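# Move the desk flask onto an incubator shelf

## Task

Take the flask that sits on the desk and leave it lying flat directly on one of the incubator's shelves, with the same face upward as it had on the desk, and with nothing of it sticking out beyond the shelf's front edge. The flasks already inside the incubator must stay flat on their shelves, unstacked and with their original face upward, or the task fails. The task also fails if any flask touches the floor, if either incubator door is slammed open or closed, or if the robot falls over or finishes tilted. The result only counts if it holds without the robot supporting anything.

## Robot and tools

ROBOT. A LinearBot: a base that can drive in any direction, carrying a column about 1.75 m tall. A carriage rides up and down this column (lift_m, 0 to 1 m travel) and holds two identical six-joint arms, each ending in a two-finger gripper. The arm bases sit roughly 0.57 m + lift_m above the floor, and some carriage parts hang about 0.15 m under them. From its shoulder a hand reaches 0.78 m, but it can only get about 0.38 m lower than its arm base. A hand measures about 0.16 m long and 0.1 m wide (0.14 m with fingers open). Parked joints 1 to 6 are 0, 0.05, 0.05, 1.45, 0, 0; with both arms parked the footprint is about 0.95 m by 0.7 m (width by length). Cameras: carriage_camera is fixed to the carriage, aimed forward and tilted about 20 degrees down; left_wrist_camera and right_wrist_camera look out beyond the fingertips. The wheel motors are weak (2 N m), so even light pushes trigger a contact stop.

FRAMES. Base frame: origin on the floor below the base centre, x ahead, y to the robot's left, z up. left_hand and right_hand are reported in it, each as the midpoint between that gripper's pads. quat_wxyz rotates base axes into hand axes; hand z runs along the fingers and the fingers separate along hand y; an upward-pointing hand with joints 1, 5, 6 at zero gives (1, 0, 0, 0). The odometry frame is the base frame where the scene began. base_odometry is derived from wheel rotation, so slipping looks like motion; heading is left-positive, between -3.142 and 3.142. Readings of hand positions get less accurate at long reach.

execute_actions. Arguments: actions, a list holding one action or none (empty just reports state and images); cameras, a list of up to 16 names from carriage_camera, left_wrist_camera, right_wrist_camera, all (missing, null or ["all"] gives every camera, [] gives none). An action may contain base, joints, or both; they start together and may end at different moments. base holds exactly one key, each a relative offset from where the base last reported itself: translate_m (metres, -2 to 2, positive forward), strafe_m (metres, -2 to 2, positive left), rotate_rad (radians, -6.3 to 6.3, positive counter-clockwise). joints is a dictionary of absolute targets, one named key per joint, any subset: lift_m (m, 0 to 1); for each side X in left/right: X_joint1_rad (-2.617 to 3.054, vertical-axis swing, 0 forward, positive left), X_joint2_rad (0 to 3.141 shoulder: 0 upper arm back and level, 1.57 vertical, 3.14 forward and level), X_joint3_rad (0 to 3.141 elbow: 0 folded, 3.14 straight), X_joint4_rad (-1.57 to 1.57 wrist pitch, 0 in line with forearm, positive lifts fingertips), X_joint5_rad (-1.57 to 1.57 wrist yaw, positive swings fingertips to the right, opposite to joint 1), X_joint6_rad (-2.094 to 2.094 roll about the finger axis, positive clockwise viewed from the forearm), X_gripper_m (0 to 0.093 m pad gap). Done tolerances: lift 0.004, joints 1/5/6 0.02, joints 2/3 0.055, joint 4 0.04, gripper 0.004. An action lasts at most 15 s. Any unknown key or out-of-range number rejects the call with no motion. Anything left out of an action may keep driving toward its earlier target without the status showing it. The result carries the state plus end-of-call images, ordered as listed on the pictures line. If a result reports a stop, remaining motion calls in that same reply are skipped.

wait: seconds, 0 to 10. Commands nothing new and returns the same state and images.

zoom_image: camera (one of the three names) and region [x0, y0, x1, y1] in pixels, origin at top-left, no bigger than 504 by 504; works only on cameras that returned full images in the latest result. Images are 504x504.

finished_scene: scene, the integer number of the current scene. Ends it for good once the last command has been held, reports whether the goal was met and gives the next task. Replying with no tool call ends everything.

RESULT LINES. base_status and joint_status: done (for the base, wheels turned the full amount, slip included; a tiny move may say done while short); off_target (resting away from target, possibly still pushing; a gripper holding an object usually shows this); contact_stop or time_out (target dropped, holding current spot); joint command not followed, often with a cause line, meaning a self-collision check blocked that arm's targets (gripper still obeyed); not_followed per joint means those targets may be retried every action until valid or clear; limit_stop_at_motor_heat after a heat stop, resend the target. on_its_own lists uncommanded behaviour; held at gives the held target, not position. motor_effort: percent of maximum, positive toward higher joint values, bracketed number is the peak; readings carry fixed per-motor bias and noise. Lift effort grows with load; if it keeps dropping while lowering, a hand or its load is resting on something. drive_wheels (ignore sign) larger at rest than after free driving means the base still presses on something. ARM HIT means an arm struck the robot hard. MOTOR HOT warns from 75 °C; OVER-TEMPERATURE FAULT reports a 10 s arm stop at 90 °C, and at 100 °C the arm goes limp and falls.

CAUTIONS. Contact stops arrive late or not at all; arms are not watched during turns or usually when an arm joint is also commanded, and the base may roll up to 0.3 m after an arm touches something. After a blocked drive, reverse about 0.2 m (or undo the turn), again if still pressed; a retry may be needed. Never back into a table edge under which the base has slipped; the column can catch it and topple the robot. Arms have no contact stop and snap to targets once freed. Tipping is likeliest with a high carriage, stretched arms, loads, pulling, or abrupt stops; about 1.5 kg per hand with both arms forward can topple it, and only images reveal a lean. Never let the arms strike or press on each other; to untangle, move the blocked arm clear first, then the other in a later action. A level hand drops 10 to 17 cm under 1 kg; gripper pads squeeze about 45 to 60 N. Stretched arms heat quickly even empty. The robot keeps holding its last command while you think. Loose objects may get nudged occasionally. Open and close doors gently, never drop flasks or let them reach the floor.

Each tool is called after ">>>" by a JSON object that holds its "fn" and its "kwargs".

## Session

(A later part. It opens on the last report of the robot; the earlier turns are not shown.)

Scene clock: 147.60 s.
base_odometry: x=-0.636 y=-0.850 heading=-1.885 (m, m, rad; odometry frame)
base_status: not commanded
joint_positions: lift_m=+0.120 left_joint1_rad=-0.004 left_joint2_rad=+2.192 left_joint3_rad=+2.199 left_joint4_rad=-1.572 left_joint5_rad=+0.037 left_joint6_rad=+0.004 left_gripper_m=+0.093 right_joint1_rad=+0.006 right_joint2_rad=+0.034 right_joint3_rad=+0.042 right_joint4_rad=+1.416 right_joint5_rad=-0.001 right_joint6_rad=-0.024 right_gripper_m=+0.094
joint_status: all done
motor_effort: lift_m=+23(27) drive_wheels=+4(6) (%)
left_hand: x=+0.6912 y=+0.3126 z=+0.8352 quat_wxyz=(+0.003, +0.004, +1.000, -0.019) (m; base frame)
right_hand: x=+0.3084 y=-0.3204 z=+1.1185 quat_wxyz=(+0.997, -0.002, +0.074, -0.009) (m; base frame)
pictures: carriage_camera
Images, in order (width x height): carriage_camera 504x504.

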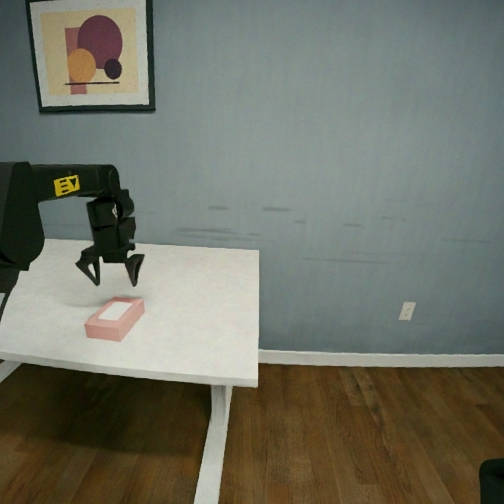

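The flask is resting endwise on the desk, label up. I'll back away and set up a low, level hand pose, reading the height and quaternion to confirm the hand really is level.

>>> {"fn": "execute_actions", "kwargs": {"actions": [{"base":{"translate_m":-0.55}}], "cameras": []}}

>>> {"fn": "execute_actions", "kwargs": {"actions": [{"joints":{"left_joint2_rad":3.0,"left_joint3_rad":2.7,"left_joint4_rad":0.3,"lift_m":0.1}}], "cameras": ["carriage_camera"]}}

Scene clock: 154.97 s.
base_odometry: x=-0.466 y=-0.327 heading=-1.885 (m, m, rad; odometry frame)
base_status: done
joint_positions: lift_m=+0.120 left_joint1_rad=-0.004 left_joint2_rad=+2.192 left_joint3_rad=+2.199 left_joint4_rad=-1.571 left_joint5_rad=+0.038 left_joint6_rad=+0.004 left_gripper_m=+0.093 right_joint1_rad=+0.006 right_joint2_rad=+0.034 right_joint3_rad=+0.042 right_joint4_rad=+1.415 right_joint5_rad=-0.001 right_joint6_rad=-0.024 right_gripper_m=+0.094
joint_status: not commanded
motor_effort: lift_m=+24(25) drive_wheels=-3(31) (%)
left_hand: x=+0.6915 y=+0.3124 z=+0.8352 quat_wxyz=(+0.004, +0.004, +1.000, -0.019) (m; base frame)
right_hand: x=+0.3085 y=-0.3204 z=+1.1184 quat_wxyz=(+0.997, -0.002, +0.074, -0.009) (m; base frame)
pictures: none
No camera images: the call's "cameras" was empty. Leave "cameras" out to get every camera's image.

Scene clock: 156.83 s.
base_odometry: x=-0.466 y=-0.327 heading=-1.885 (m, m, rad; odometry frame)
base_status: not commanded
joint_positions: lift_m=+0.100 left_joint1_rad=-0.004 left_joint2_rad=+2.999 left_joint3_rad=+2.690 left_joint4_rad=+0.302 left_joint5_rad=+0.038 left_joint6_rad=+0.004 left_gripper_m=+0.093 right_joint1_rad=+0.006 right_joint2_rad=+0.034 right_joint3_rad=+0.042 right_joint4_rad=+1.415 right_joint5_rad=-0.001 right_joint6_rad=-0.024 right_gripper_m=+0.094
joint_status: all done
motor_effort: lift_m=+22(26) drive_wheels=+0(2) (%)
left_hand: x=+1.0502 y=+0.3110 z=+0.8028 quat_wxyz=(+0.704, +0.016, +0.709, -0.014) (m; base frame)
right_hand: x=+0.3085 y=-0.3204 z=+1.0984 quat_wxyz=(+0.997, -0.002, +0.074, -0.009) (m; base frame)
pictures: carriage_camera
Images, in order (width x height): carriage_camera 504x504.

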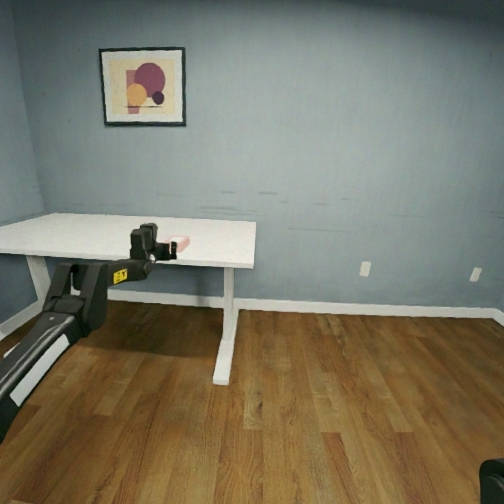

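The hand is level, at z = 0.803 with the lift at 0.10. Lowering the lift to 0.02 should put the pads about mid-thickness of the flask. I'll lower now, while still clear of the desk, and check the wrist view before driving in.

>>> {"fn": "execute_actions", "kwargs": {"actions": [{"joints":{"lift_m":0.02}}], "cameras": ["left_wrist_camera"]}}

Scene clock: 162.37 s.
base_odometry: x=-0.466 y=-0.327 heading=-1.885 (m, m, rad; odometry frame)
base_status: not commanded
joint_positions: lift_m=+0.020 left_joint1_rad=-0.004 left_joint2_rad=+2.994 left_joint3_rad=+2.693 left_joint4_rad=+0.304 left_joint5_rad=+0.038 left_joint6_rad=+0.004 left_gripper_m=+0.093 right_joint1_rad=+0.006 right_joint2_rad=+0.034 right_joint3_rad=+0.042 right_joint4_rad=+1.415 right_joint5_rad=-0.001 right_joint6_rad=-0.024 right_gripper_m=+0.094
joint_status: all done
motor_effort: lift_m=+24(27) drive_wheels=+0(0) (%)
left_hand: x=+1.0501 y=+0.3110 z=+0.7281 quat_wxyz=(+0.708, +0.016, +0.706, -0.014) (m; base frame)
right_hand: x=+0.3085 y=-0.3204 z=+1.0183 quat_wxyz=(+0.997, -0.002, +0.074, -0.009) (m; base frame)
pictures: left_wrist_camera
Images, in order (width x height): left_wrist_camera 504x504.

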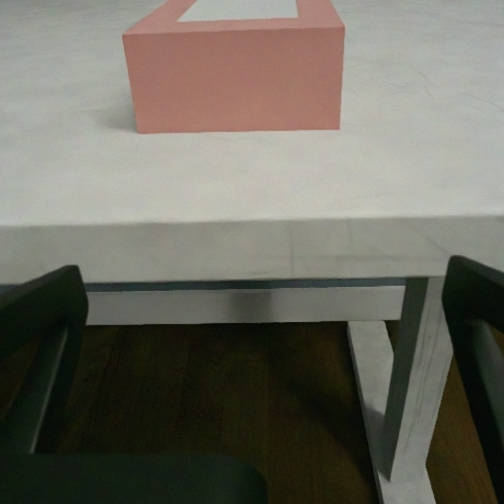

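Good that I checked: at this height the fingertips line up with the desk's front edge, below its top, so driving in would have hit the desk. I'll raise about 5 cm and look again.

>>> {"fn": "execute_actions", "kwargs": {"actions": [{"joints":{"lift_m":0.07}}], "cameras": ["left_wrist_camera"]}}

Scene clock: 166.00 s.
base_odometry: x=-0.466 y=-0.327 heading=-1.885 (m, m, rad; odometry frame)
base_status: not commanded
joint_positions: lift_m=+0.070 left_joint1_rad=-0.004 left_joint2_rad=+2.982 left_joint3_rad=+2.693 left_joint4_rad=+0.311 left_joint5_rad=+0.038 left_joint6_rad=+0.004 left_gripper_m=+0.093 right_joint1_rad=+0.006 right_joint2_rad=+0.034 right_joint3_rad=+0.042 right_joint4_rad=+1.415 right_joint5_rad=-0.001 right_joint6_rad=-0.024 right_gripper_m=+0.094
joint_status: all done
motor_effort: lift_m=+25(30) drive_wheels=+0(1) (%)
left_hand: x=+1.0497 y=+0.3110 z=+0.7892 quat_wxyz=(+0.715, +0.016, +0.699, -0.014) (m; base frame)
right_hand: x=+0.3085 y=-0.3204 z=+1.0685 quat_wxyz=(+0.997, -0.002, +0.074, -0.009) (m; base frame)
pictures: left_wrist_camera
Images, in order (width x height): left_wrist_camera 504x504.

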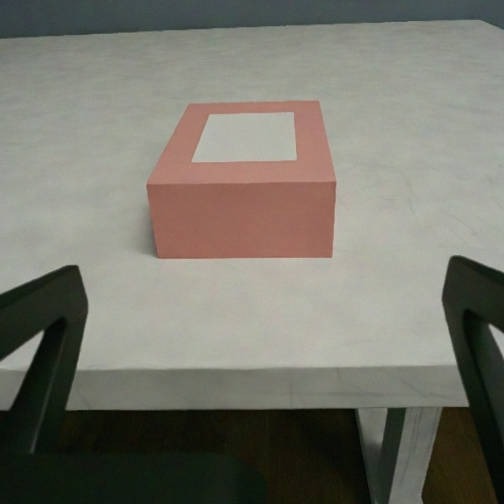

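The fingertips are now above the desk top and the flask is nearly centred. I'll drive in 10 cm and re-check.

>>> {"fn": "execute_actions", "kwargs": {"actions": [{"base":{"translate_m":0.1}}], "cameras": ["left_wrist_camera"]}}

Scene clock: 170.33 s.
base_odometry: x=-0.497 y=-0.421 heading=-1.885 (m, m, rad; odometry frame)
base_status: done
joint_positions: lift_m=+0.070 left_joint1_rad=-0.004 left_joint2_rad=+2.982 left_joint3_rad=+2.693 left_joint4_rad=+0.310 left_joint5_rad=+0.038 left_joint6_rad=+0.004 left_gripper_m=+0.093 right_joint1_rad=+0.006 right_joint2_rad=+0.034 right_joint3_rad=+0.042 right_joint4_rad=+1.416 right_joint5_rad=-0.001 right_joint6_rad=-0.024 right_gripper_m=+0.094
joint_status: not commanded
motor_effort: lift_m=+21(23) drive_wheels=-3(23) (%)
left_hand: x=+1.0497 y=+0.3110 z=+0.7890 quat_wxyz=(+0.714, +0.016, +0.700, -0.014) (m; base frame)
right_hand: x=+0.3084 y=-0.3204 z=+1.0685 quat_wxyz=(+0.997, -0.002, +0.074, -0.009) (m; base frame)
pictures: left_wrist_camera
Images, in order (width x height): left_wrist_camera 504x504.

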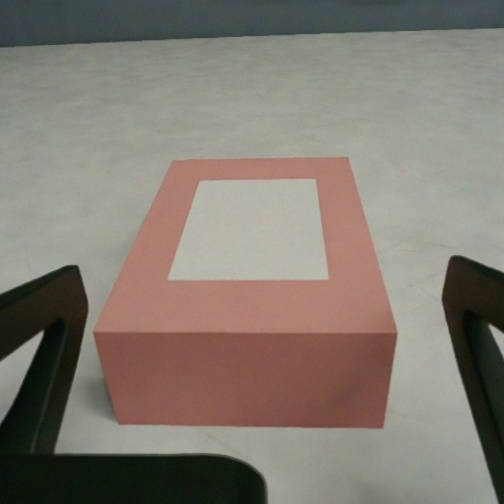

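The flask is a little close to the left finger and the hand looks slightly high. I'll shift left about 1 cm and drop 1.5 cm, then check.

>>> {"fn": "execute_actions", "kwargs": {"actions": [{"base":{"strafe_m":0.012},"joints":{"lift_m":0.055}}], "cameras": ["left_wrist_camera"]}}

Scene clock: 175.77 s.
base_odometry: x=-0.485 y=-0.425 heading=-1.885 (m, m, rad; odometry frame)
base_status: done
joint_positions: lift_m=+0.055 left_joint1_rad=-0.005 left_joint2_rad=+2.991 left_joint3_rad=+2.695 left_joint4_rad=+0.309 left_joint5_rad=+0.040 left_joint6_rad=+0.004 left_gripper_m=+0.093 right_joint1_rad=+0.006 right_joint2_rad=+0.034 right_joint3_rad=+0.042 right_joint4_rad=+1.415 right_joint5_rad=-0.001 right_joint6_rad=-0.024 right_gripper_m=+0.094
joint_status: all done
motor_effort: lift_m=+24(27) drive_wheels=-2(21) (%)
left_hand: x=+1.0500 y=+0.3101 z=+0.7678 quat_wxyz=(+0.711, +0.017, +0.702, -0.014) (m; base frame)
right_hand: x=+0.3085 y=-0.3204 z=+1.0533 quat_wxyz=(+0.997, -0.002, +0.074, -0.009) (m; base frame)
pictures: left_wrist_camera
Images, in order (width x height): left_wrist_camera 504x504.

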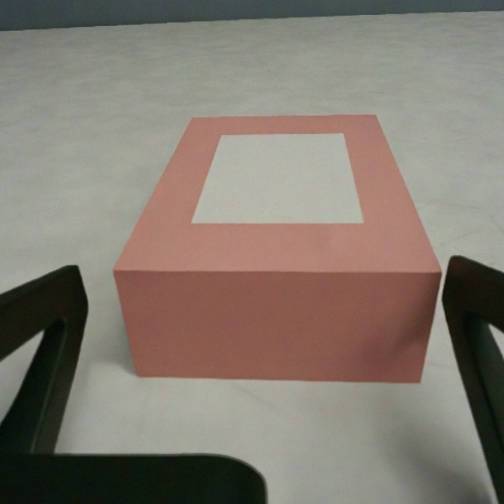

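That overshot: the flask is now almost touching the right finger. I'll go back about half of that move.

>>> {"fn": "execute_actions", "kwargs": {"actions": [{"base":{"strafe_m":-0.006}}], "cameras": ["left_wrist_camera"]}}

Scene clock: 179.43 s.
base_odometry: x=-0.491 y=-0.423 heading=-1.885 (m, m, rad; odometry frame)
base_status: done
joint_positions: lift_m=+0.055 left_joint1_rad=-0.005 left_joint2_rad=+2.991 left_joint3_rad=+2.695 left_joint4_rad=+0.309 left_joint5_rad=+0.040 left_joint6_rad=+0.004 left_gripper_m=+0.093 right_joint1_rad=+0.006 right_joint2_rad=+0.034 right_joint3_rad=+0.042 right_joint4_rad=+1.415 right_joint5_rad=-0.001 right_joint6_rad=-0.024 right_gripper_m=+0.094
joint_status: not commanded
motor_effort: lift_m=+26(25) drive_wheels=+4(24) (%)
left_hand: x=+1.0500 y=+0.3100 z=+0.7678 quat_wxyz=(+0.711, +0.017, +0.702, -0.014) (m; base frame)
right_hand: x=+0.3085 y=-0.3204 z=+1.0533 quat_wxyz=(+0.997, -0.002, +0.074, -0.009) (m; base frame)
pictures: left_wrist_camera
Images, in order (width x height): left_wrist_camera 504x504.

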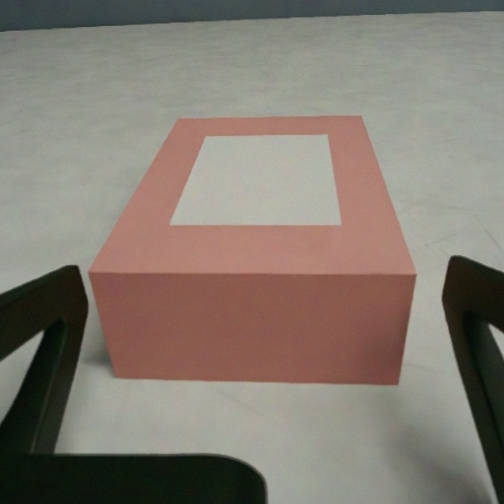

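Centred, with clearance on both sides, and the fingers are level with the flask's front face. I'll slide in 8 cm so the pads straddle it, then check before closing.

>>> {"fn": "execute_actions", "kwargs": {"actions": [{"base":{"translate_m":0.08}}], "cameras": ["left_wrist_camera"]}}

Scene clock: 183.03 s.
base_odometry: x=-0.516 y=-0.500 heading=-1.884 (m, m, rad; odometry frame)
base_status: done
joint_positions: lift_m=+0.055 left_joint1_rad=-0.005 left_joint2_rad=+2.991 left_joint3_rad=+2.695 left_joint4_rad=+0.309 left_joint5_rad=+0.040 left_joint6_rad=+0.004 left_gripper_m=+0.093 right_joint1_rad=+0.006 right_joint2_rad=+0.034 right_joint3_rad=+0.042 right_joint4_rad=+1.415 right_joint5_rad=-0.001 right_joint6_rad=-0.024 right_gripper_m=+0.094
joint_status: not commanded
motor_effort: lift_m=+25(25) drive_wheels=-4(23) (%)
left_hand: x=+1.0500 y=+0.3100 z=+0.7679 quat_wxyz=(+0.712, +0.017, +0.702, -0.014) (m; base frame)
right_hand: x=+0.3085 y=-0.3204 z=+1.0533 quat_wxyz=(+0.997, -0.002, +0.074, -0.009) (m; base frame)
pictures: left_wrist_camera
Images, in order (width x height): left_wrist_camera 504x504.

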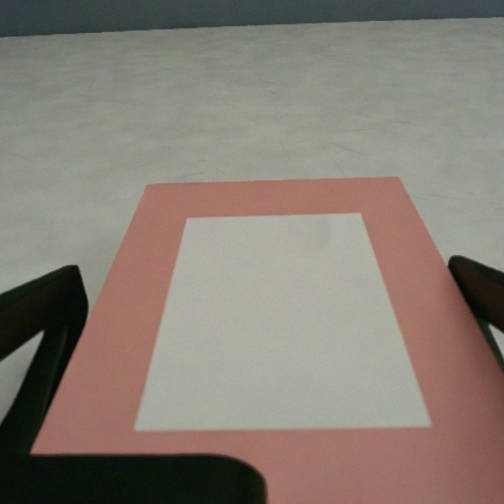

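The fingers are alongside the flask and the label is still up. I'll close and check the gap.

>>> {"fn": "execute_actions", "kwargs": {"actions": [{"joints":{"left_gripper_m":0.0}}], "cameras": []}}

Scene clock: 186.03 s.
base_odometry: x=-0.516 y=-0.500 heading=-1.884 (m, m, rad; odometry frame)
base_status: not commanded
joint_positions: lift_m=+0.055 left_joint1_rad=-0.005 left_joint2_rad=+2.991 left_joint3_rad=+2.695 left_joint4_rad=+0.309 left_joint5_rad=+0.041 left_joint6_rad=+0.004 left_gripper_m=+0.083 right_joint1_rad=+0.006 right_joint2_rad=+0.034 right_joint3_rad=+0.042 right_joint4_rad=+1.415 right_joint5_rad=-0.001 right_joint6_rad=-0.024 right_gripper_m=+0.094
joint_status: left_gripper_m off_target (ended at +0.083, target +0.000)
motor_effort: lift_m=+27(22) drive_wheels=-5(5) (%)
left_hand: x=+1.0500 y=+0.3100 z=+0.7679 quat_wxyz=(+0.712, +0.017, +0.702, -0.015) (m; base frame)
right_hand: x=+0.3085 y=-0.3204 z=+1.0533 quat_wxyz=(+0.997, -0.002, +0.074, -0.009) (m; base frame)
pictures: none
No camera images: the call's "cameras" was empty. Leave "cameras" out to get every camera's image.

Gripped by its sides (gap 0.083 m), flat and label up. I'll lift it and fold the arm in to limit motor heating, keeping the hand level, then back off and turn toward the incubator.

>>> {"fn": "execute_actions", "kwargs": {"actions": [{"base":{"translate_m":-0.4},"joints":{"lift_m":0.2,"left_joint2_rad":2.2,"left_joint3_rad":2.2,"left_joint4_rad":0.0}}], "cameras": []}}

>>> {"fn": "execute_actions", "kwargs": {"actions": [{"base":{"rotate_rad":-1.571}}], "cameras": ["carriage_camera"]}}

Scene clock: 193.63 s.
base_odometry: x=-0.392 y=-0.119 heading=-1.884 (m, m, rad; odometry frame)
base_status: done
joint_positions: lift_m=+0.200 left_joint1_rad=-0.005 left_joint2_rad=+2.194 left_joint3_rad=+2.211 left_joint4_rad=-0.007 left_joint5_rad=+0.042 left_joint6_rad=+0.003 left_gripper_m=+0.083 right_joint1_rad=+0.006 right_joint2_rad=+0.034 right_joint3_rad=+0.042 right_joint4_rad=+1.415 right_joint5_rad=-0.001 right_joint6_rad=-0.024 right_gripper_m=+0.094
joint_status: all done
motor_effort: lift_m=+21(32) drive_wheels=-2(28) (%)
left_hand: x=+0.9353 y=+0.3101 z=+1.1654 quat_wxyz=(+0.711, +0.018, +0.703, -0.015) (m; base frame)
right_hand: x=+0.3085 y=-0.3204 z=+1.1985 quat_wxyz=(+0.997, -0.002, +0.074, -0.009) (m; base frame)
pictures: none
No camera images: the call's "cameras" was empty. Leave "cameras" out to get every camera's image.

Scene clock: 196.73 s.
base_odometry: x=-0.392 y=-0.119 heading=+2.829 (m, m, rad; odometry frame)
base_status: done
joint_positions: lift_m=+0.200 left_joint1_rad=-0.001 left_joint2_rad=+2.194 left_joint3_rad=+2.211 left_joint4_rad=-0.007 left_joint5_rad=+0.042 left_joint6_rad=+0.003 left_gripper_m=+0.083 right_joint1_rad=+0.006 right_joint2_rad=+0.034 right_joint3_rad=+0.042 right_joint4_rad=+1.415 right_joint5_rad=-0.001 right_joint6_rad=-0.024 right_gripper_m=+0.094
joint_status: not commanded
motor_effort: lift_m=+25(23) drive_wheels=+11(31) (%)
left_hand: x=+0.9353 y=+0.3131 z=+1.1654 quat_wxyz=(+0.711, +0.016, +0.703, -0.014) (m; base frame)
right_hand: x=+0.3085 y=-0.3203 z=+1.1985 quat_wxyz=(+0.997, -0.002, +0.074, -0.009) (m; base frame)
pictures: carriage_camera
Images, in order (width x height): carriage_camera 504x504.

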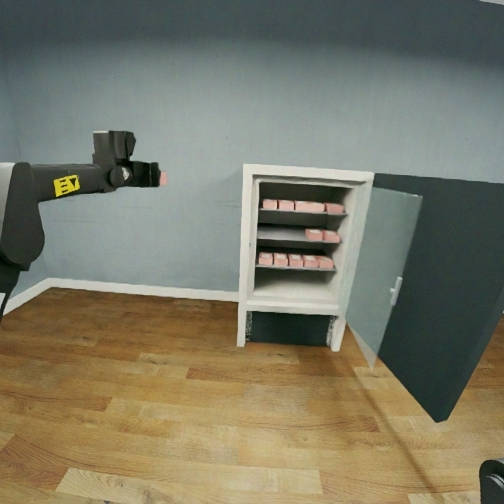

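>>> {"fn": "zoom_image", "kwargs": {"camera": "carriage_camera", "region": [235, 160, 385, 310]}}

Region (235, 160, 385, 310) of carriage_camera's 504x504 image, scaled by 3.360, with more detail than that image has.

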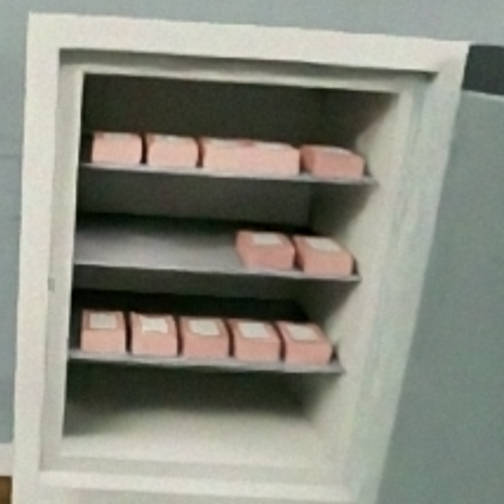

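This time the doors hinge on the right and stick out toward the robot. The free space is on the left half of the middle shelf. Reaching straight would put the robot's body into the doors' path. So I'll swing the arm toward the robot's right with joint 1 and counter-rotate the wrist, so the hand still points straight ahead and the body can stay further left.

>>> {"fn": "execute_actions", "kwargs": {"actions": [{"joints":{"left_joint1_rad":-0.45,"left_joint5_rad":-0.45}}], "cameras": []}}

Scene clock: 211.50 s.
base_odometry: x=-0.392 y=-0.119 heading=+2.829 (m, m, rad; odometry frame)
base_status: not commanded
joint_positions: lift_m=+0.200 left_joint1_rad=-0.455 left_joint2_rad=+2.194 left_joint3_rad=+2.211 left_joint4_rad=-0.007 left_joint5_rad=-0.444 left_joint6_rad=+0.003 left_gripper_m=+0.083 right_joint1_rad=+0.006 right_joint2_rad=+0.034 right_joint3_rad=+0.042 right_joint4_rad=+1.415 right_joint5_rad=-0.001 right_joint6_rad=-0.024 right_gripper_m=+0.094
joint_status: all done
motor_effort: lift_m=+23(23) drive_wheels=+9(10) (%)
left_hand: x=+0.8853 y=+0.1023 z=+1.1653 quat_wxyz=(+0.710, +0.004, +0.704, -0.005) (m; base frame)
right_hand: x=+0.3085 y=-0.3204 z=+1.1985 quat_wxyz=(+0.997, -0.002, +0.074, -0.009) (m; base frame)
pictures: none
No camera images: the call's "cameras" was empty. Leave "cameras" out to get every camera's image.

The hand still points straight ahead and now sits at y = 0.10, much closer to the robot's centreline. I'll line up and approach in stages, keeping an eye on the doors.

>>> {"fn": "execute_actions", "kwargs": {"actions": [{"base":{"strafe_m":-0.25}}], "cameras": []}}

>>> {"fn": "execute_actions", "kwargs": {"actions": [{"base":{"translate_m":0.4}}], "cameras": ["carriage_camera"]}}

Scene clock: 219.07 s.
base_odometry: x=-0.315 y=+0.119 heading=+2.828 (m, m, rad; odometry frame)
base_status: done
joint_positions: lift_m=+0.200 left_joint1_rad=-0.452 left_joint2_rad=+2.194 left_joint3_rad=+2.211 left_joint4_rad=-0.007 left_joint5_rad=-0.447 left_joint6_rad=+0.003 left_gripper_m=+0.083 right_joint1_rad=+0.006 right_joint2_rad=+0.034 right_joint3_rad=+0.042 right_joint4_rad=+1.415 right_joint5_rad=-0.001 right_joint6_rad=-0.024 right_gripper_m=+0.094
joint_status: not commanded
motor_effort: lift_m=+21(22) drive_wheels=-6(25) (%)
left_hand: x=+0.8860 y=+0.1049 z=+1.1653 quat_wxyz=(+0.710, +0.001, +0.704, -0.002) (m; base frame)
right_hand: x=+0.3085 y=-0.3204 z=+1.1985 quat_wxyz=(+0.997, -0.002, +0.074, -0.009) (m; base frame)
pictures: none
No camera images: the call's "cameras" was empty. Leave "cameras" out to get every camera's image.

Scene clock: 221.87 s.
base_odometry: x=-0.695 y=+0.243 heading=+2.827 (m, m, rad; odometry frame)
base_status: done
joint_positions: lift_m=+0.200 left_joint1_rad=-0.453 left_joint2_rad=+2.194 left_joint3_rad=+2.211 left_joint4_rad=-0.008 left_joint5_rad=-0.447 left_joint6_rad=+0.003 left_gripper_m=+0.083 right_joint1_rad=+0.006 right_joint2_rad=+0.034 right_joint3_rad=+0.042 right_joint4_rad=+1.416 right_joint5_rad=-0.001 right_joint6_rad=-0.024 right_gripper_m=+0.094
joint_status: not commanded
motor_effort: lift_m=+24(29) drive_wheels=-6(22) (%)
left_hand: x=+0.8859 y=+0.1044 z=+1.1650 quat_wxyz=(+0.710, +0.002, +0.704, -0.002) (m; base frame)
right_hand: x=+0.3083 y=-0.3204 z=+1.1985 quat_wxyz=(+0.997, -0.002, +0.074, -0.009) (m; base frame)
pictures: carriage_camera
Images, in order (width x height): carriage_camera 504x504.

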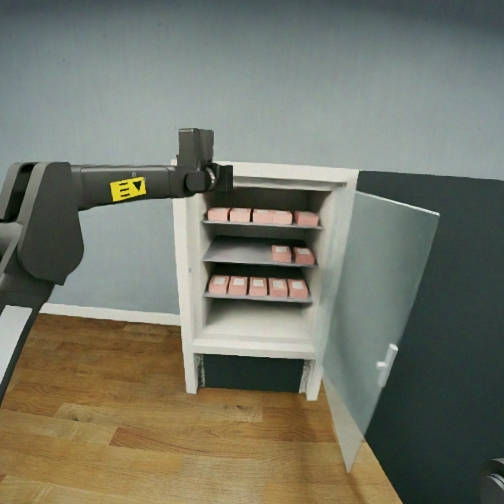

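The free area on the middle shelf is almost straight ahead of the hand. By my estimate the glass door's tip is about 0.95 m ahead and 0.4 m to the right. Using the stretched low pose keeps the body well short of it. I'll set that pose and check the wrist view before entering.

>>> {"fn": "execute_actions", "kwargs": {"actions": [{"joints":{"lift_m":0.17,"left_joint2_rad":3.0,"left_joint3_rad":2.7,"left_joint4_rad":0.3}}], "cameras": ["carriage_camera","left_wrist_camera"]}}

Scene clock: 230.33 s.
base_odometry: x=-0.695 y=+0.243 heading=+2.827 (m, m, rad; odometry frame)
base_status: not commanded
joint_positions: lift_m=+0.170 left_joint1_rad=-0.453 left_joint2_rad=+3.008 left_joint3_rad=+2.681 left_joint4_rad=+0.283 left_joint5_rad=-0.449 left_joint6_rad=+0.003 left_gripper_m=+0.083 right_joint1_rad=+0.006 right_joint2_rad=+0.034 right_joint3_rad=+0.042 right_joint4_rad=+1.416 right_joint5_rad=-0.001 right_joint6_rad=-0.024 right_gripper_m=+0.094
joint_status: all done
motor_effort: lift_m=+23(23) drive_wheels=-4(5) (%)
left_hand: x=+0.9890 y=+0.0547 z=+0.8578 quat_wxyz=(+0.693, +0.009, +0.721, +0.007) (m; base frame)
right_hand: x=+0.3084 y=-0.3204 z=+1.1684 quat_wxyz=(+0.997, -0.002, +0.074, -0.009) (m; base frame)
pictures: carriage_camera, left_wrist_camera
Images, in order (width x height): carriage_camera 504x504, left_wrist_camera 504x504.

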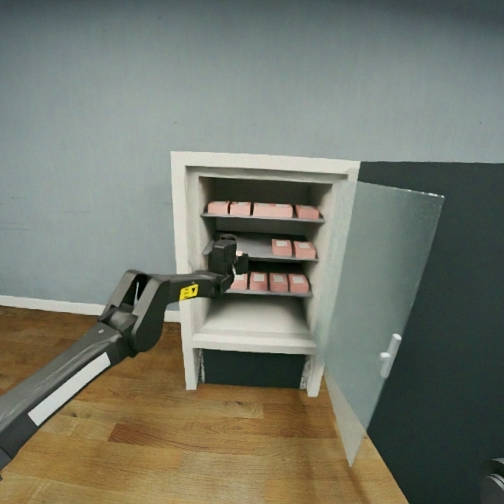

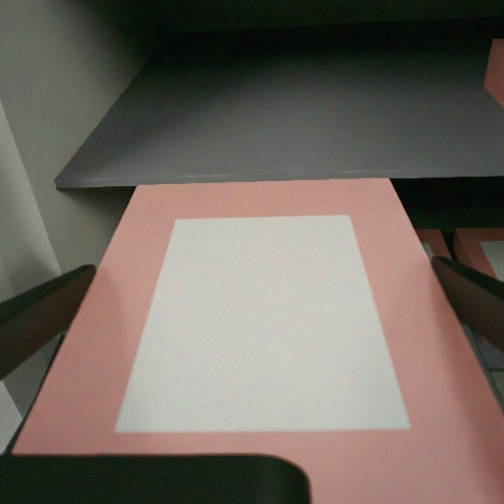

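The label is up in view, the empty part of the middle shelf is straight ahead, and the neighbouring flask is well to the right. I'll drive in 20 cm and check.

>>> {"fn": "execute_actions", "kwargs": {"actions": [{"base":{"translate_m":0.2}}], "cameras": ["carriage_camera","left_wrist_camera"]}}

Scene clock: 235.37 s.
base_odometry: x=-0.886 y=+0.305 heading=+2.826 (m, m, rad; odometry frame)
base_status: done
joint_positions: lift_m=+0.170 left_joint1_rad=-0.453 left_joint2_rad=+3.008 left_joint3_rad=+2.681 left_joint4_rad=+0.285 left_joint5_rad=-0.449 left_joint6_rad=+0.003 left_gripper_m=+0.083 right_joint1_rad=+0.006 right_joint2_rad=+0.034 right_joint3_rad=+0.042 right_joint4_rad=+1.416 right_joint5_rad=-0.001 right_joint6_rad=-0.024 right_gripper_m=+0.094
joint_status: not commanded
motor_effort: lift_m=+24(22) drive_wheels=-4(28) (%)
left_hand: x=+0.9890 y=+0.0547 z=+0.8583 quat_wxyz=(+0.694, +0.009, +0.720, +0.006) (m; base frame)
right_hand: x=+0.3082 y=-0.3204 z=+1.1684 quat_wxyz=(+0.997, -0.002, +0.073, -0.009) (m; base frame)
pictures: carriage_camera, left_wrist_camera
Images, in order (width x height): carriage_camera 504x504, left_wrist_camera 504x504.

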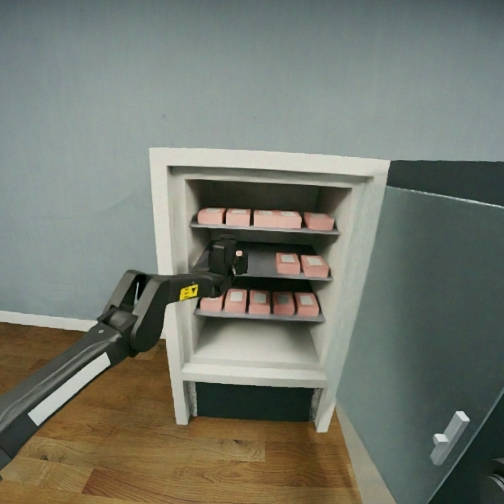

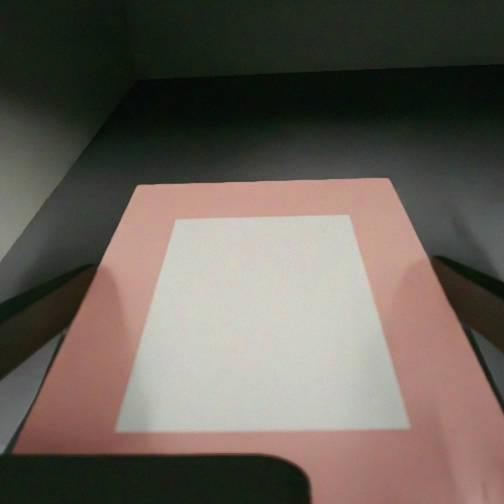

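The flask is over the shelf with room left behind it. The glass door is getting close on the right, so I'll go only 5 cm further to be sure the near end clears the front edge, then stop.

>>> {"fn": "execute_actions", "kwargs": {"actions": [{"base":{"translate_m":0.05}}], "cameras": ["carriage_camera","left_wrist_camera"]}}

Scene clock: 242.87 s.
base_odometry: x=-0.928 y=+0.319 heading=+2.824 (m, m, rad; odometry frame)
base_status: translate_m time_out (by the wheels' count: +0.045 of +0.050)
joint_positions: lift_m=+0.170 left_joint1_rad=-0.450 left_joint2_rad=+3.008 left_joint3_rad=+2.682 left_joint4_rad=+0.290 left_joint5_rad=-0.449 left_joint6_rad=+0.003 left_gripper_m=+0.083 right_joint1_rad=+0.006 right_joint2_rad=+0.034 right_joint3_rad=+0.042 right_joint4_rad=+1.460 right_joint5_rad=-0.001 right_joint6_rad=-0.025 right_gripper_m=+0.094
joint_status: not commanded
motor_effort: lift_m=+26(27) drive_wheels=+23(66) (%)
left_hand: x=+0.9898 y=+0.0566 z=+0.8601 quat_wxyz=(+0.696, +0.007, +0.718, +0.006) (m; base frame)
right_hand: x=+0.2976 y=-0.3204 z=+1.1697 quat_wxyz=(+0.999, -0.001, +0.052, -0.010) (m; base frame)
pictures: carriage_camera, left_wrist_camera
Images, in order (width x height): carriage_camera 504x504, left_wrist_camera 504x504.

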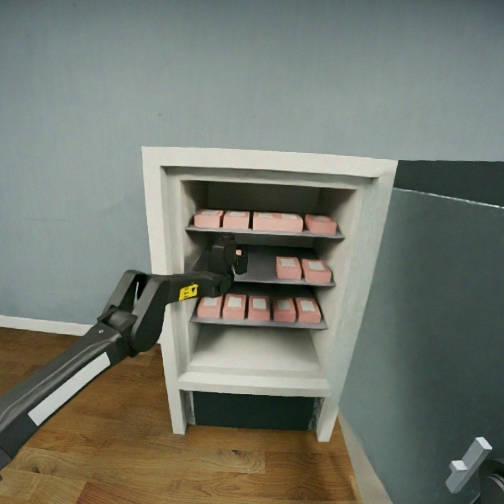

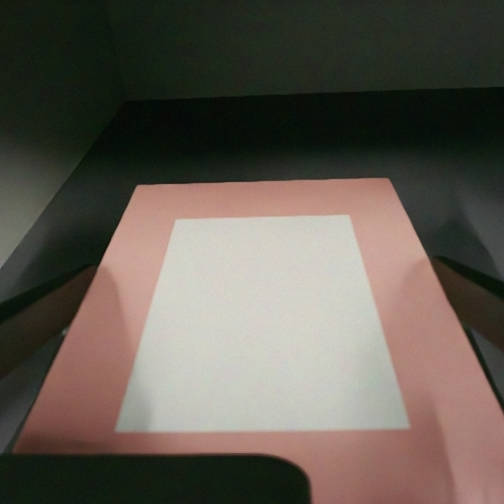

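The drive timed out with the wheels still loaded, and the parked right hand was pushed back about 1 cm. It's pressing on the glass door, so my clearance estimate was wrong. I'll ease back 3 cm to take the load off the door before doing anything else.

>>> {"fn": "execute_actions", "kwargs": {"actions": [{"base":{"translate_m":-0.03}}], "cameras": ["carriage_camera"]}}

Scene clock: 250.00 s.
MOTOR HOT: a motor of the left arm reached 75 °C. Now the hottest motor of the left arm, joint 2 (shoulder), reports 77 °C. The controller's stop level is 90 °C. To cool a motor, set the load down, stop pushing, or move to a pose that needs little force.
base_odometry: x=-0.900 y=+0.310 heading=+2.825 (m, m, rad; odometry frame)
base_status: done
joint_positions: lift_m=+0.170 left_joint1_rad=-0.450 left_joint2_rad=+3.008 left_joint3_rad=+2.682 left_joint4_rad=+0.290 left_joint5_rad=-0.449 left_joint6_rad=+0.003 left_gripper_m=+0.083 right_joint1_rad=+0.006 right_joint2_rad=+0.034 right_joint3_rad=+0.042 right_joint4_rad=+1.426 right_joint5_rad=-0.001 right_joint6_rad=-0.025 right_gripper_m=+0.094
joint_status: not commanded
motor_effort: lift_m=+25(23) drive_wheels=-4(30) (%)
left_hand: x=+0.9898 y=+0.0566 z=+0.8601 quat_wxyz=(+0.696, +0.007, +0.718, +0.006) (m; base frame)
right_hand: x=+0.3059 y=-0.3204 z=+1.1687 quat_wxyz=(+0.998, -0.002, +0.069, -0.010) (m; base frame)
pictures: carriage_camera
Images, in order (width x height): carriage_camera 504x504.

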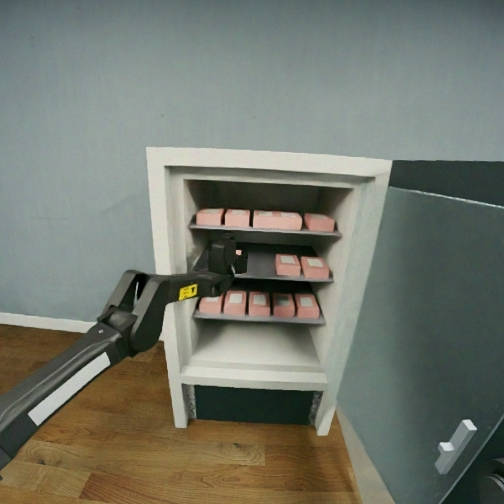

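The pressure is off: the wheel effort is back to idle. The shoulder motor reads 77 °C, so I should set the flask down promptly. I'll lower in a small step and watch the hand height for contact.

>>> {"fn": "execute_actions", "kwargs": {"actions": [{"joints":{"lift_m":0.14}}], "cameras": ["left_wrist_camera"]}}

Scene clock: 253.37 s.
MOTOR HOT: still on. Now the hottest motor of the left arm, joint 2 (shoulder), reports 78 °C; the controller's stop level is 90 °C.
base_odometry: x=-0.900 y=+0.310 heading=+2.825 (m, m, rad; odometry frame)
base_status: not commanded
joint_positions: lift_m=+0.140 left_joint1_rad=-0.450 left_joint2_rad=+3.003 left_joint3_rad=+2.687 left_joint4_rad=+0.289 left_joint5_rad=-0.450 left_joint6_rad=+0.003 left_gripper_m=+0.083 right_joint1_rad=+0.006 right_joint2_rad=+0.034 right_joint3_rad=+0.042 right_joint4_rad=+1.422 right_joint5_rad=-0.001 right_joint6_rad=-0.025 right_gripper_m=+0.094
joint_status: all done
motor_effort: lift_m=+23(24) drive_wheels=-4(4) (%)
left_hand: x=+0.9899 y=+0.0567 z=+0.8352 quat_wxyz=(+0.698, +0.005, +0.716, +0.005) (m; base frame)
right_hand: x=+0.3069 y=-0.3204 z=+1.1386 quat_wxyz=(+0.997, -0.002, +0.071, -0.010) (m; base frame)
pictures: left_wrist_camera
Images, in order (width x height): left_wrist_camera 504x504.

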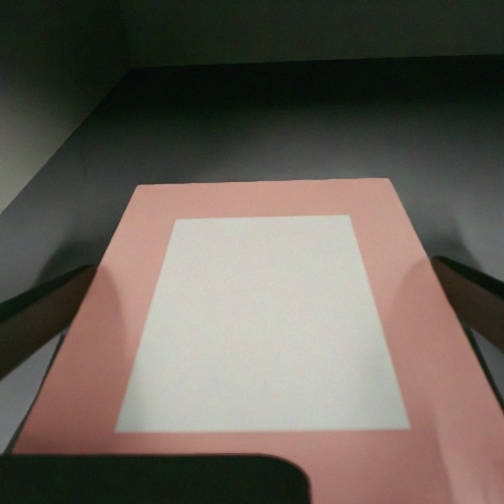

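The hand fell 2.5 cm of the 3 cm commanded, so it's probably just touching. I'll go down one more small step to confirm.

>>> {"fn": "execute_actions", "kwargs": {"actions": [{"joints":{"lift_m":0.125}}], "cameras": []}}

Scene clock: 256.63 s.
MOTOR HOT: still on. Now the hottest motor of the left arm, joint 2 (shoulder), reports 79 °C; the controller's stop level is 90 °C.
base_odometry: x=-0.900 y=+0.310 heading=+2.825 (m, m, rad; odometry frame)
base_status: not commanded
joint_positions: lift_m=+0.125 left_joint1_rad=-0.450 left_joint2_rad=+3.000 left_joint3_rad=+2.687 left_joint4_rad=+0.298 left_joint5_rad=-0.450 left_joint6_rad=+0.002 left_gripper_m=+0.083 right_joint1_rad=+0.006 right_joint2_rad=+0.034 right_joint3_rad=+0.042 right_joint4_rad=+1.419 right_joint5_rad=-0.001 right_joint6_rad=-0.025 right_gripper_m=+0.094
joint_status: all done
motor_effort: lift_m=+26(28) drive_wheels=-4(4) (%)
left_hand: x=+0.9899 y=+0.0567 z=+0.8248 quat_wxyz=(+0.702, +0.003, +0.712, +0.003) (m; base frame)
right_hand: x=+0.3074 y=-0.3204 z=+1.1235 quat_wxyz=(+0.997, -0.002, +0.072, -0.010) (m; base frame)
pictures: none
No camera images: the call's "cameras" was empty. Leave "cameras" out to get every camera's image.

That step fell only 1 cm of 1.5 cm and the wrist bent up slightly, so the flask is resting on the shelf. I'll release and draw straight back.

>>> {"fn": "execute_actions", "kwargs": {"actions": [{"joints":{"left_gripper_m":0.093}}], "cameras": []}}

>>> {"fn": "execute_actions", "kwargs": {"actions": [{"base":{"translate_m":-0.35}}], "cameras": ["carriage_camera","left_wrist_camera"]}}

Scene clock: 260.90 s.
MOTOR HOT: still on. Now the hottest motor of the left arm, joint 2 (shoulder), reports 80 °C; the controller's stop level is 90 °C.
base_odometry: x=-0.900 y=+0.310 heading=+2.825 (m, m, rad; odometry frame)
base_status: not commanded
joint_positions: lift_m=+0.125 left_joint1_rad=-0.450 left_joint2_rad=+3.000 left_joint3_rad=+2.687 left_joint4_rad=+0.298 left_joint5_rad=-0.450 left_joint6_rad=+0.002 left_gripper_m=+0.093 right_joint1_rad=+0.006 right_joint2_rad=+0.034 right_joint3_rad=+0.042 right_joint4_rad=+1.419 right_joint5_rad=-0.001 right_joint6_rad=-0.025 right_gripper_m=+0.094
joint_status: all done
motor_effort: lift_m=+23(23) drive_wheels=-4(2) (%)
left_hand: x=+0.9899 y=+0.0567 z=+0.8247 quat_wxyz=(+0.702, +0.003, +0.712, +0.003) (m; base frame)
right_hand: x=+0.3074 y=-0.3204 z=+1.1235 quat_wxyz=(+0.997, -0.002, +0.072, -0.010) (m; base frame)
pictures: none
No camera images: the call's "cameras" was empty. Leave "cameras" out to get every camera's image.

Scene clock: 263.67 s.
MOTOR HOT: still on. Now the hottest motor of the left arm, joint 2 (shoulder), reports 81 °C; the controller's stop level is 90 °C.
base_odometry: x=-0.567 y=+0.201 heading=+2.824 (m, m, rad; odometry frame)
base_status: done
joint_positions: lift_m=+0.125 left_joint1_rad=-0.450 left_joint2_rad=+3.000 left_joint3_rad=+2.687 left_joint4_rad=+0.302 left_joint5_rad=-0.450 left_joint6_rad=+0.002 left_gripper_m=+0.093 right_joint1_rad=+0.006 right_joint2_rad=+0.034 right_joint3_rad=+0.042 right_joint4_rad=+1.417 right_joint5_rad=-0.001 right_joint6_rad=-0.025 right_gripper_m=+0.094
joint_status: not commanded
motor_effort: lift_m=+22(25) drive_wheels=-5(32) (%)
left_hand: x=+0.9899 y=+0.0566 z=+0.8257 quat_wxyz=(+0.704, +0.002, +0.711, +0.002) (m; base frame)
right_hand: x=+0.3079 y=-0.3204 z=+1.1234 quat_wxyz=(+0.997, -0.002, +0.073, -0.010) (m; base frame)
pictures: carriage_camera, left_wrist_camera
Images, in order (width x height): carriage_camera 504x504, left_wrist_camera 504x504.

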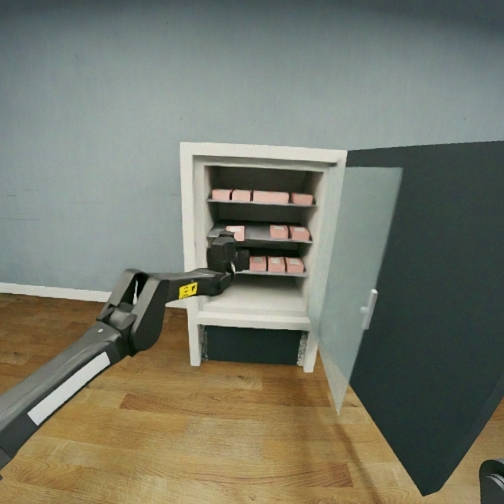

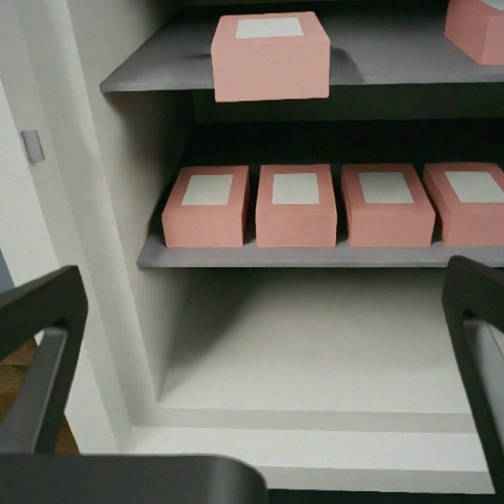

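The hand is clear. The wrist camera shows the flask flat on the middle shelf with its label up. I'll park the arm now so the shoulder motor can cool, then raise the camera for a proper check.

>>> {"fn": "execute_actions", "kwargs": {"actions": [{"joints":{"lift_m":0.4,"left_joint1_rad":0.0,"left_joint2_rad":0.05,"left_joint3_rad":0.05,"left_joint4_rad":1.45,"left_joint5_rad":0.0}}], "cameras": ["carriage_camera"]}}

Scene clock: 270.27 s.
MOTOR HOT: still on. Now the hottest motor of the left arm, joint 2 (shoulder), reports 81 °C; the controller's stop level is 90 °C.
base_odometry: x=-0.567 y=+0.201 heading=+2.824 (m, m, rad; odometry frame)
base_status: not commanded
joint_positions: lift_m=+0.400 left_joint1_rad=-0.004 left_joint2_rad=+0.067 left_joint3_rad=+0.067 left_joint4_rad=+1.453 left_joint5_rad=-0.004 left_joint6_rad=+0.002 left_gripper_m=+0.093 right_joint1_rad=+0.006 right_joint2_rad=+0.034 right_joint3_rad=+0.042 right_joint4_rad=+1.417 right_joint5_rad=-0.001 right_joint6_rad=-0.025 right_gripper_m=+0.094
joint_status: all done
motor_effort: lift_m=+21(28) drive_wheels=+4(6) (%)
left_hand: x=+0.3019 y=+0.3213 z=+1.4063 quat_wxyz=(+0.998, -0.002, +0.059, -0.001) (m; base frame)
right_hand: x=+0.3081 y=-0.3204 z=+1.3985 quat_wxyz=(+0.997, -0.002, +0.073, -0.010) (m; base frame)
pictures: carriage_camera
Images, in order (width x height): carriage_camera 504x504.

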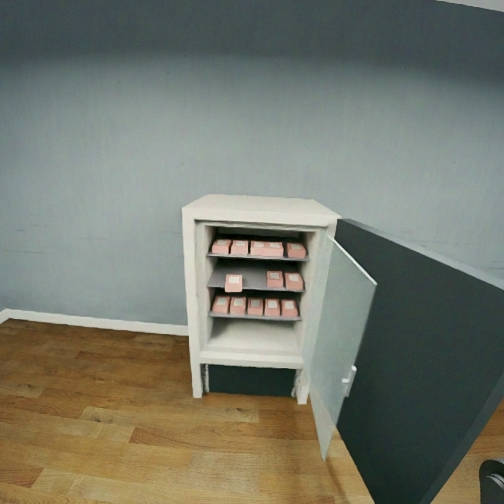

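>>> {"fn": "zoom_image", "kwargs": {"camera": "carriage_camera", "region": [200, 230, 320, 320]}}

Region (200, 230, 320, 320) of carriage_camera's 504x504 image, scaled by 4.200, with more detail than that image has; it fills the top 378 rows of this view, and the rest is white.

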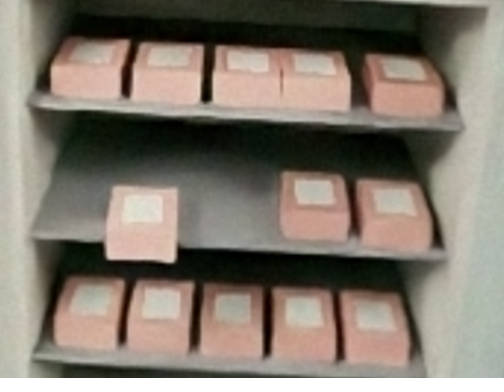

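The wider view shows a problem. Compared with its neighbours, my flask hangs further forward: its front face drops below the line of the shelf's front edge. The close-up wrist view didn't show this. It looks like part of it is past the edge, so this isn't done yet, and I need to move it back about 5 cm.

There are two obstacles. The shoulder motor is at 81 °C, so I'll let it cool. And the parked right hand was what touched the door, so I'll go in with the body further left this time.

>>> {"fn": "wait", "kwargs": {"seconds": 10}}

>>> {"fn": "wait", "kwargs": {"seconds": 10}}

Scene clock: 291.53 s.
MOTOR HOT: cleared. Now the hottest motor of the left arm, joint 2 (shoulder), reports 64 °C.
base_odometry: x=-0.567 y=+0.201 heading=+2.824 (m, m, rad; odometry frame)
base_status: not commanded
joint_positions: lift_m=+0.400 left_joint1_rad=-0.004 left_joint2_rad=+0.067 left_joint3_rad=+0.067 left_joint4_rad=+1.453 left_joint5_rad=-0.004 left_joint6_rad=+0.002 left_gripper_m=+0.093 right_joint1_rad=+0.006 right_joint2_rad=+0.034 right_joint3_rad=+0.042 right_joint4_rad=+1.417 right_joint5_rad=-0.001 right_joint6_rad=-0.025 right_gripper_m=+0.094
joint_status: all done
motor_effort: lift_m=+23(28) drive_wheels=+6(6) (%)
left_hand: x=+0.3019 y=+0.3213 z=+1.4063 quat_wxyz=(+0.998, -0.002, +0.059, -0.001) (m; base frame)
right_hand: x=+0.3081 y=-0.3204 z=+1.3985 quat_wxyz=(+0.997, -0.002, +0.073, -0.010) (m; base frame)
wait: 10.00 s; at rest from the start
pictures: carriage_camera, left_wrist_camera, right_wrist_camera
Images, in order (width x height): carriage_camera 504x504, left_wrist_camera 504x504, right_wrist_camera 504x504.

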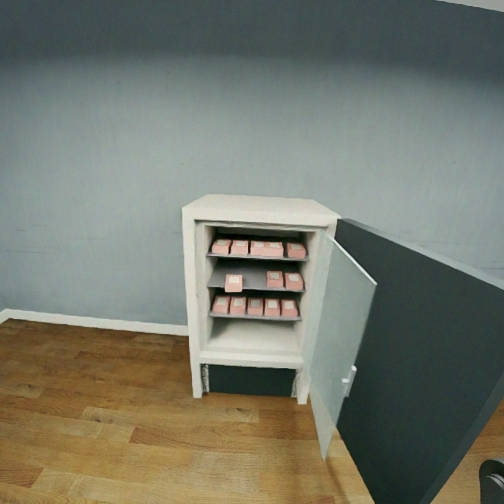

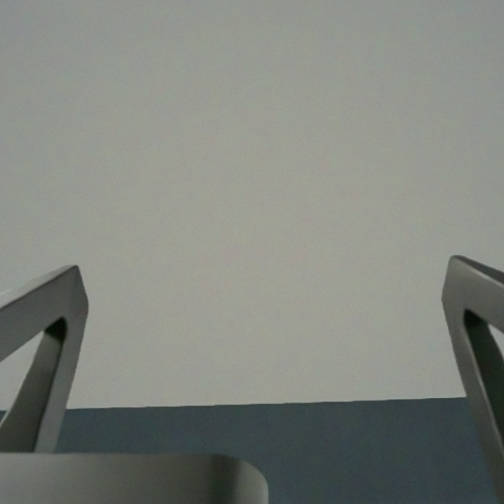

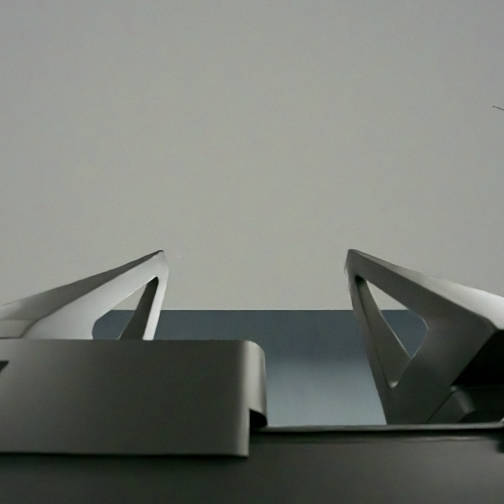

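Scene clock: 301.53 s.
base_odometry: x=-0.567 y=+0.201 heading=+2.824 (m, m, rad; odometry frame)
base_status: not commanded
joint_positions: lift_m=+0.400 left_joint1_rad=-0.004 left_joint2_rad=+0.067 left_joint3_rad=+0.067 left_joint4_rad=+1.453 left_joint5_rad=-0.004 left_joint6_rad=+0.002 left_gripper_m=+0.093 right_joint1_rad=+0.006 right_joint2_rad=+0.034 right_joint3_rad=+0.042 right_joint4_rad=+1.417 right_joint5_rad=-0.001 right_joint6_rad=-0.025 right_gripper_m=+0.094
joint_status: all done
motor_effort: lift_m=+23(28) drive_wheels=+4(6) (%)
left_hand: x=+0.3019 y=+0.3213 z=+1.4063 quat_wxyz=(+0.998, -0.002, +0.059, -0.001) (m; base frame)
right_hand: x=+0.3081 y=-0.3204 z=+1.3985 quat_wxyz=(+0.997, -0.002, +0.073, -0.010) (m; base frame)
wait: 10.00 s; at rest by 0.27 s
pictures: carriage_camera, left_wrist_camera, right_wrist_camera
Images, in order (width x height): carriage_camera 504x504, left_wrist_camera 504x504, right_wrist_camera 504x504.

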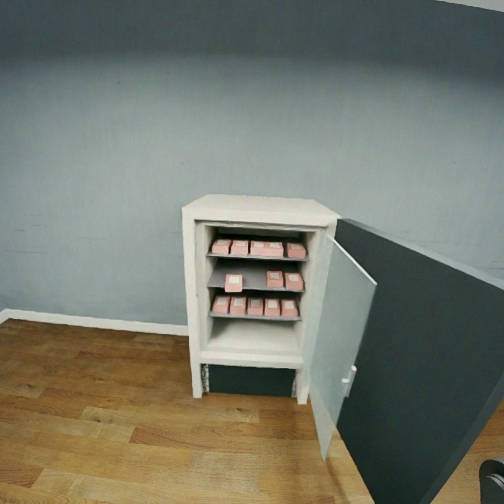

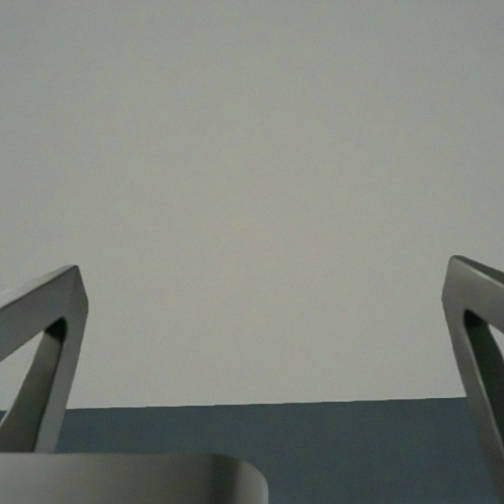

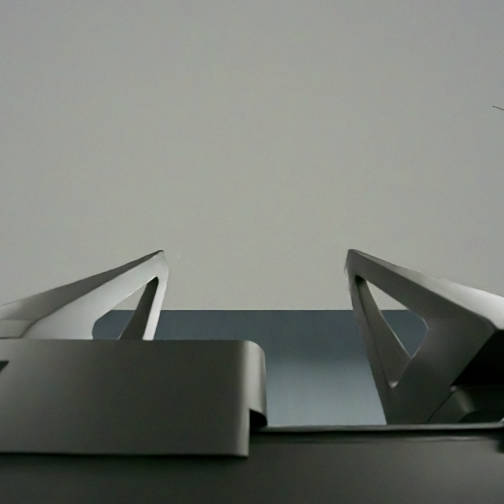

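The motor cooled quickly and the warning cleared. Now I'll tuck the parked right hand inward, away from the door side.

>>> {"fn": "execute_actions", "kwargs": {"actions": [{"joints":{"right_joint1_rad":1.57}}], "cameras": []}}

Scene clock: 306.37 s.
base_odometry: x=-0.567 y=+0.201 heading=+2.824 (m, m, rad; odometry frame)
base_status: not commanded
joint_positions: lift_m=+0.400 left_joint1_rad=-0.004 left_joint2_rad=+0.067 left_joint3_rad=+0.067 left_joint4_rad=+1.453 left_joint5_rad=-0.004 left_joint6_rad=+0.002 left_gripper_m=+0.093 right_joint1_rad=+1.563 right_joint2_rad=+0.034 right_joint3_rad=+0.042 right_joint4_rad=+1.417 right_joint5_rad=-0.001 right_joint6_rad=-0.025 right_gripper_m=+0.094
joint_status: all done
motor_effort: lift_m=+18(23) drive_wheels=+4(5) (%)
left_hand: x=+0.3019 y=+0.3213 z=+1.4063 quat_wxyz=(+0.998, -0.002, +0.059, -0.001) (m; base frame)
right_hand: x=+0.2716 y=-0.2841 z=+1.3985 quat_wxyz=(+0.717, -0.053, +0.051, +0.694) (m; base frame)
pictures: none
No camera images: the call's "cameras" was empty. Leave "cameras" out to get every camera's image.


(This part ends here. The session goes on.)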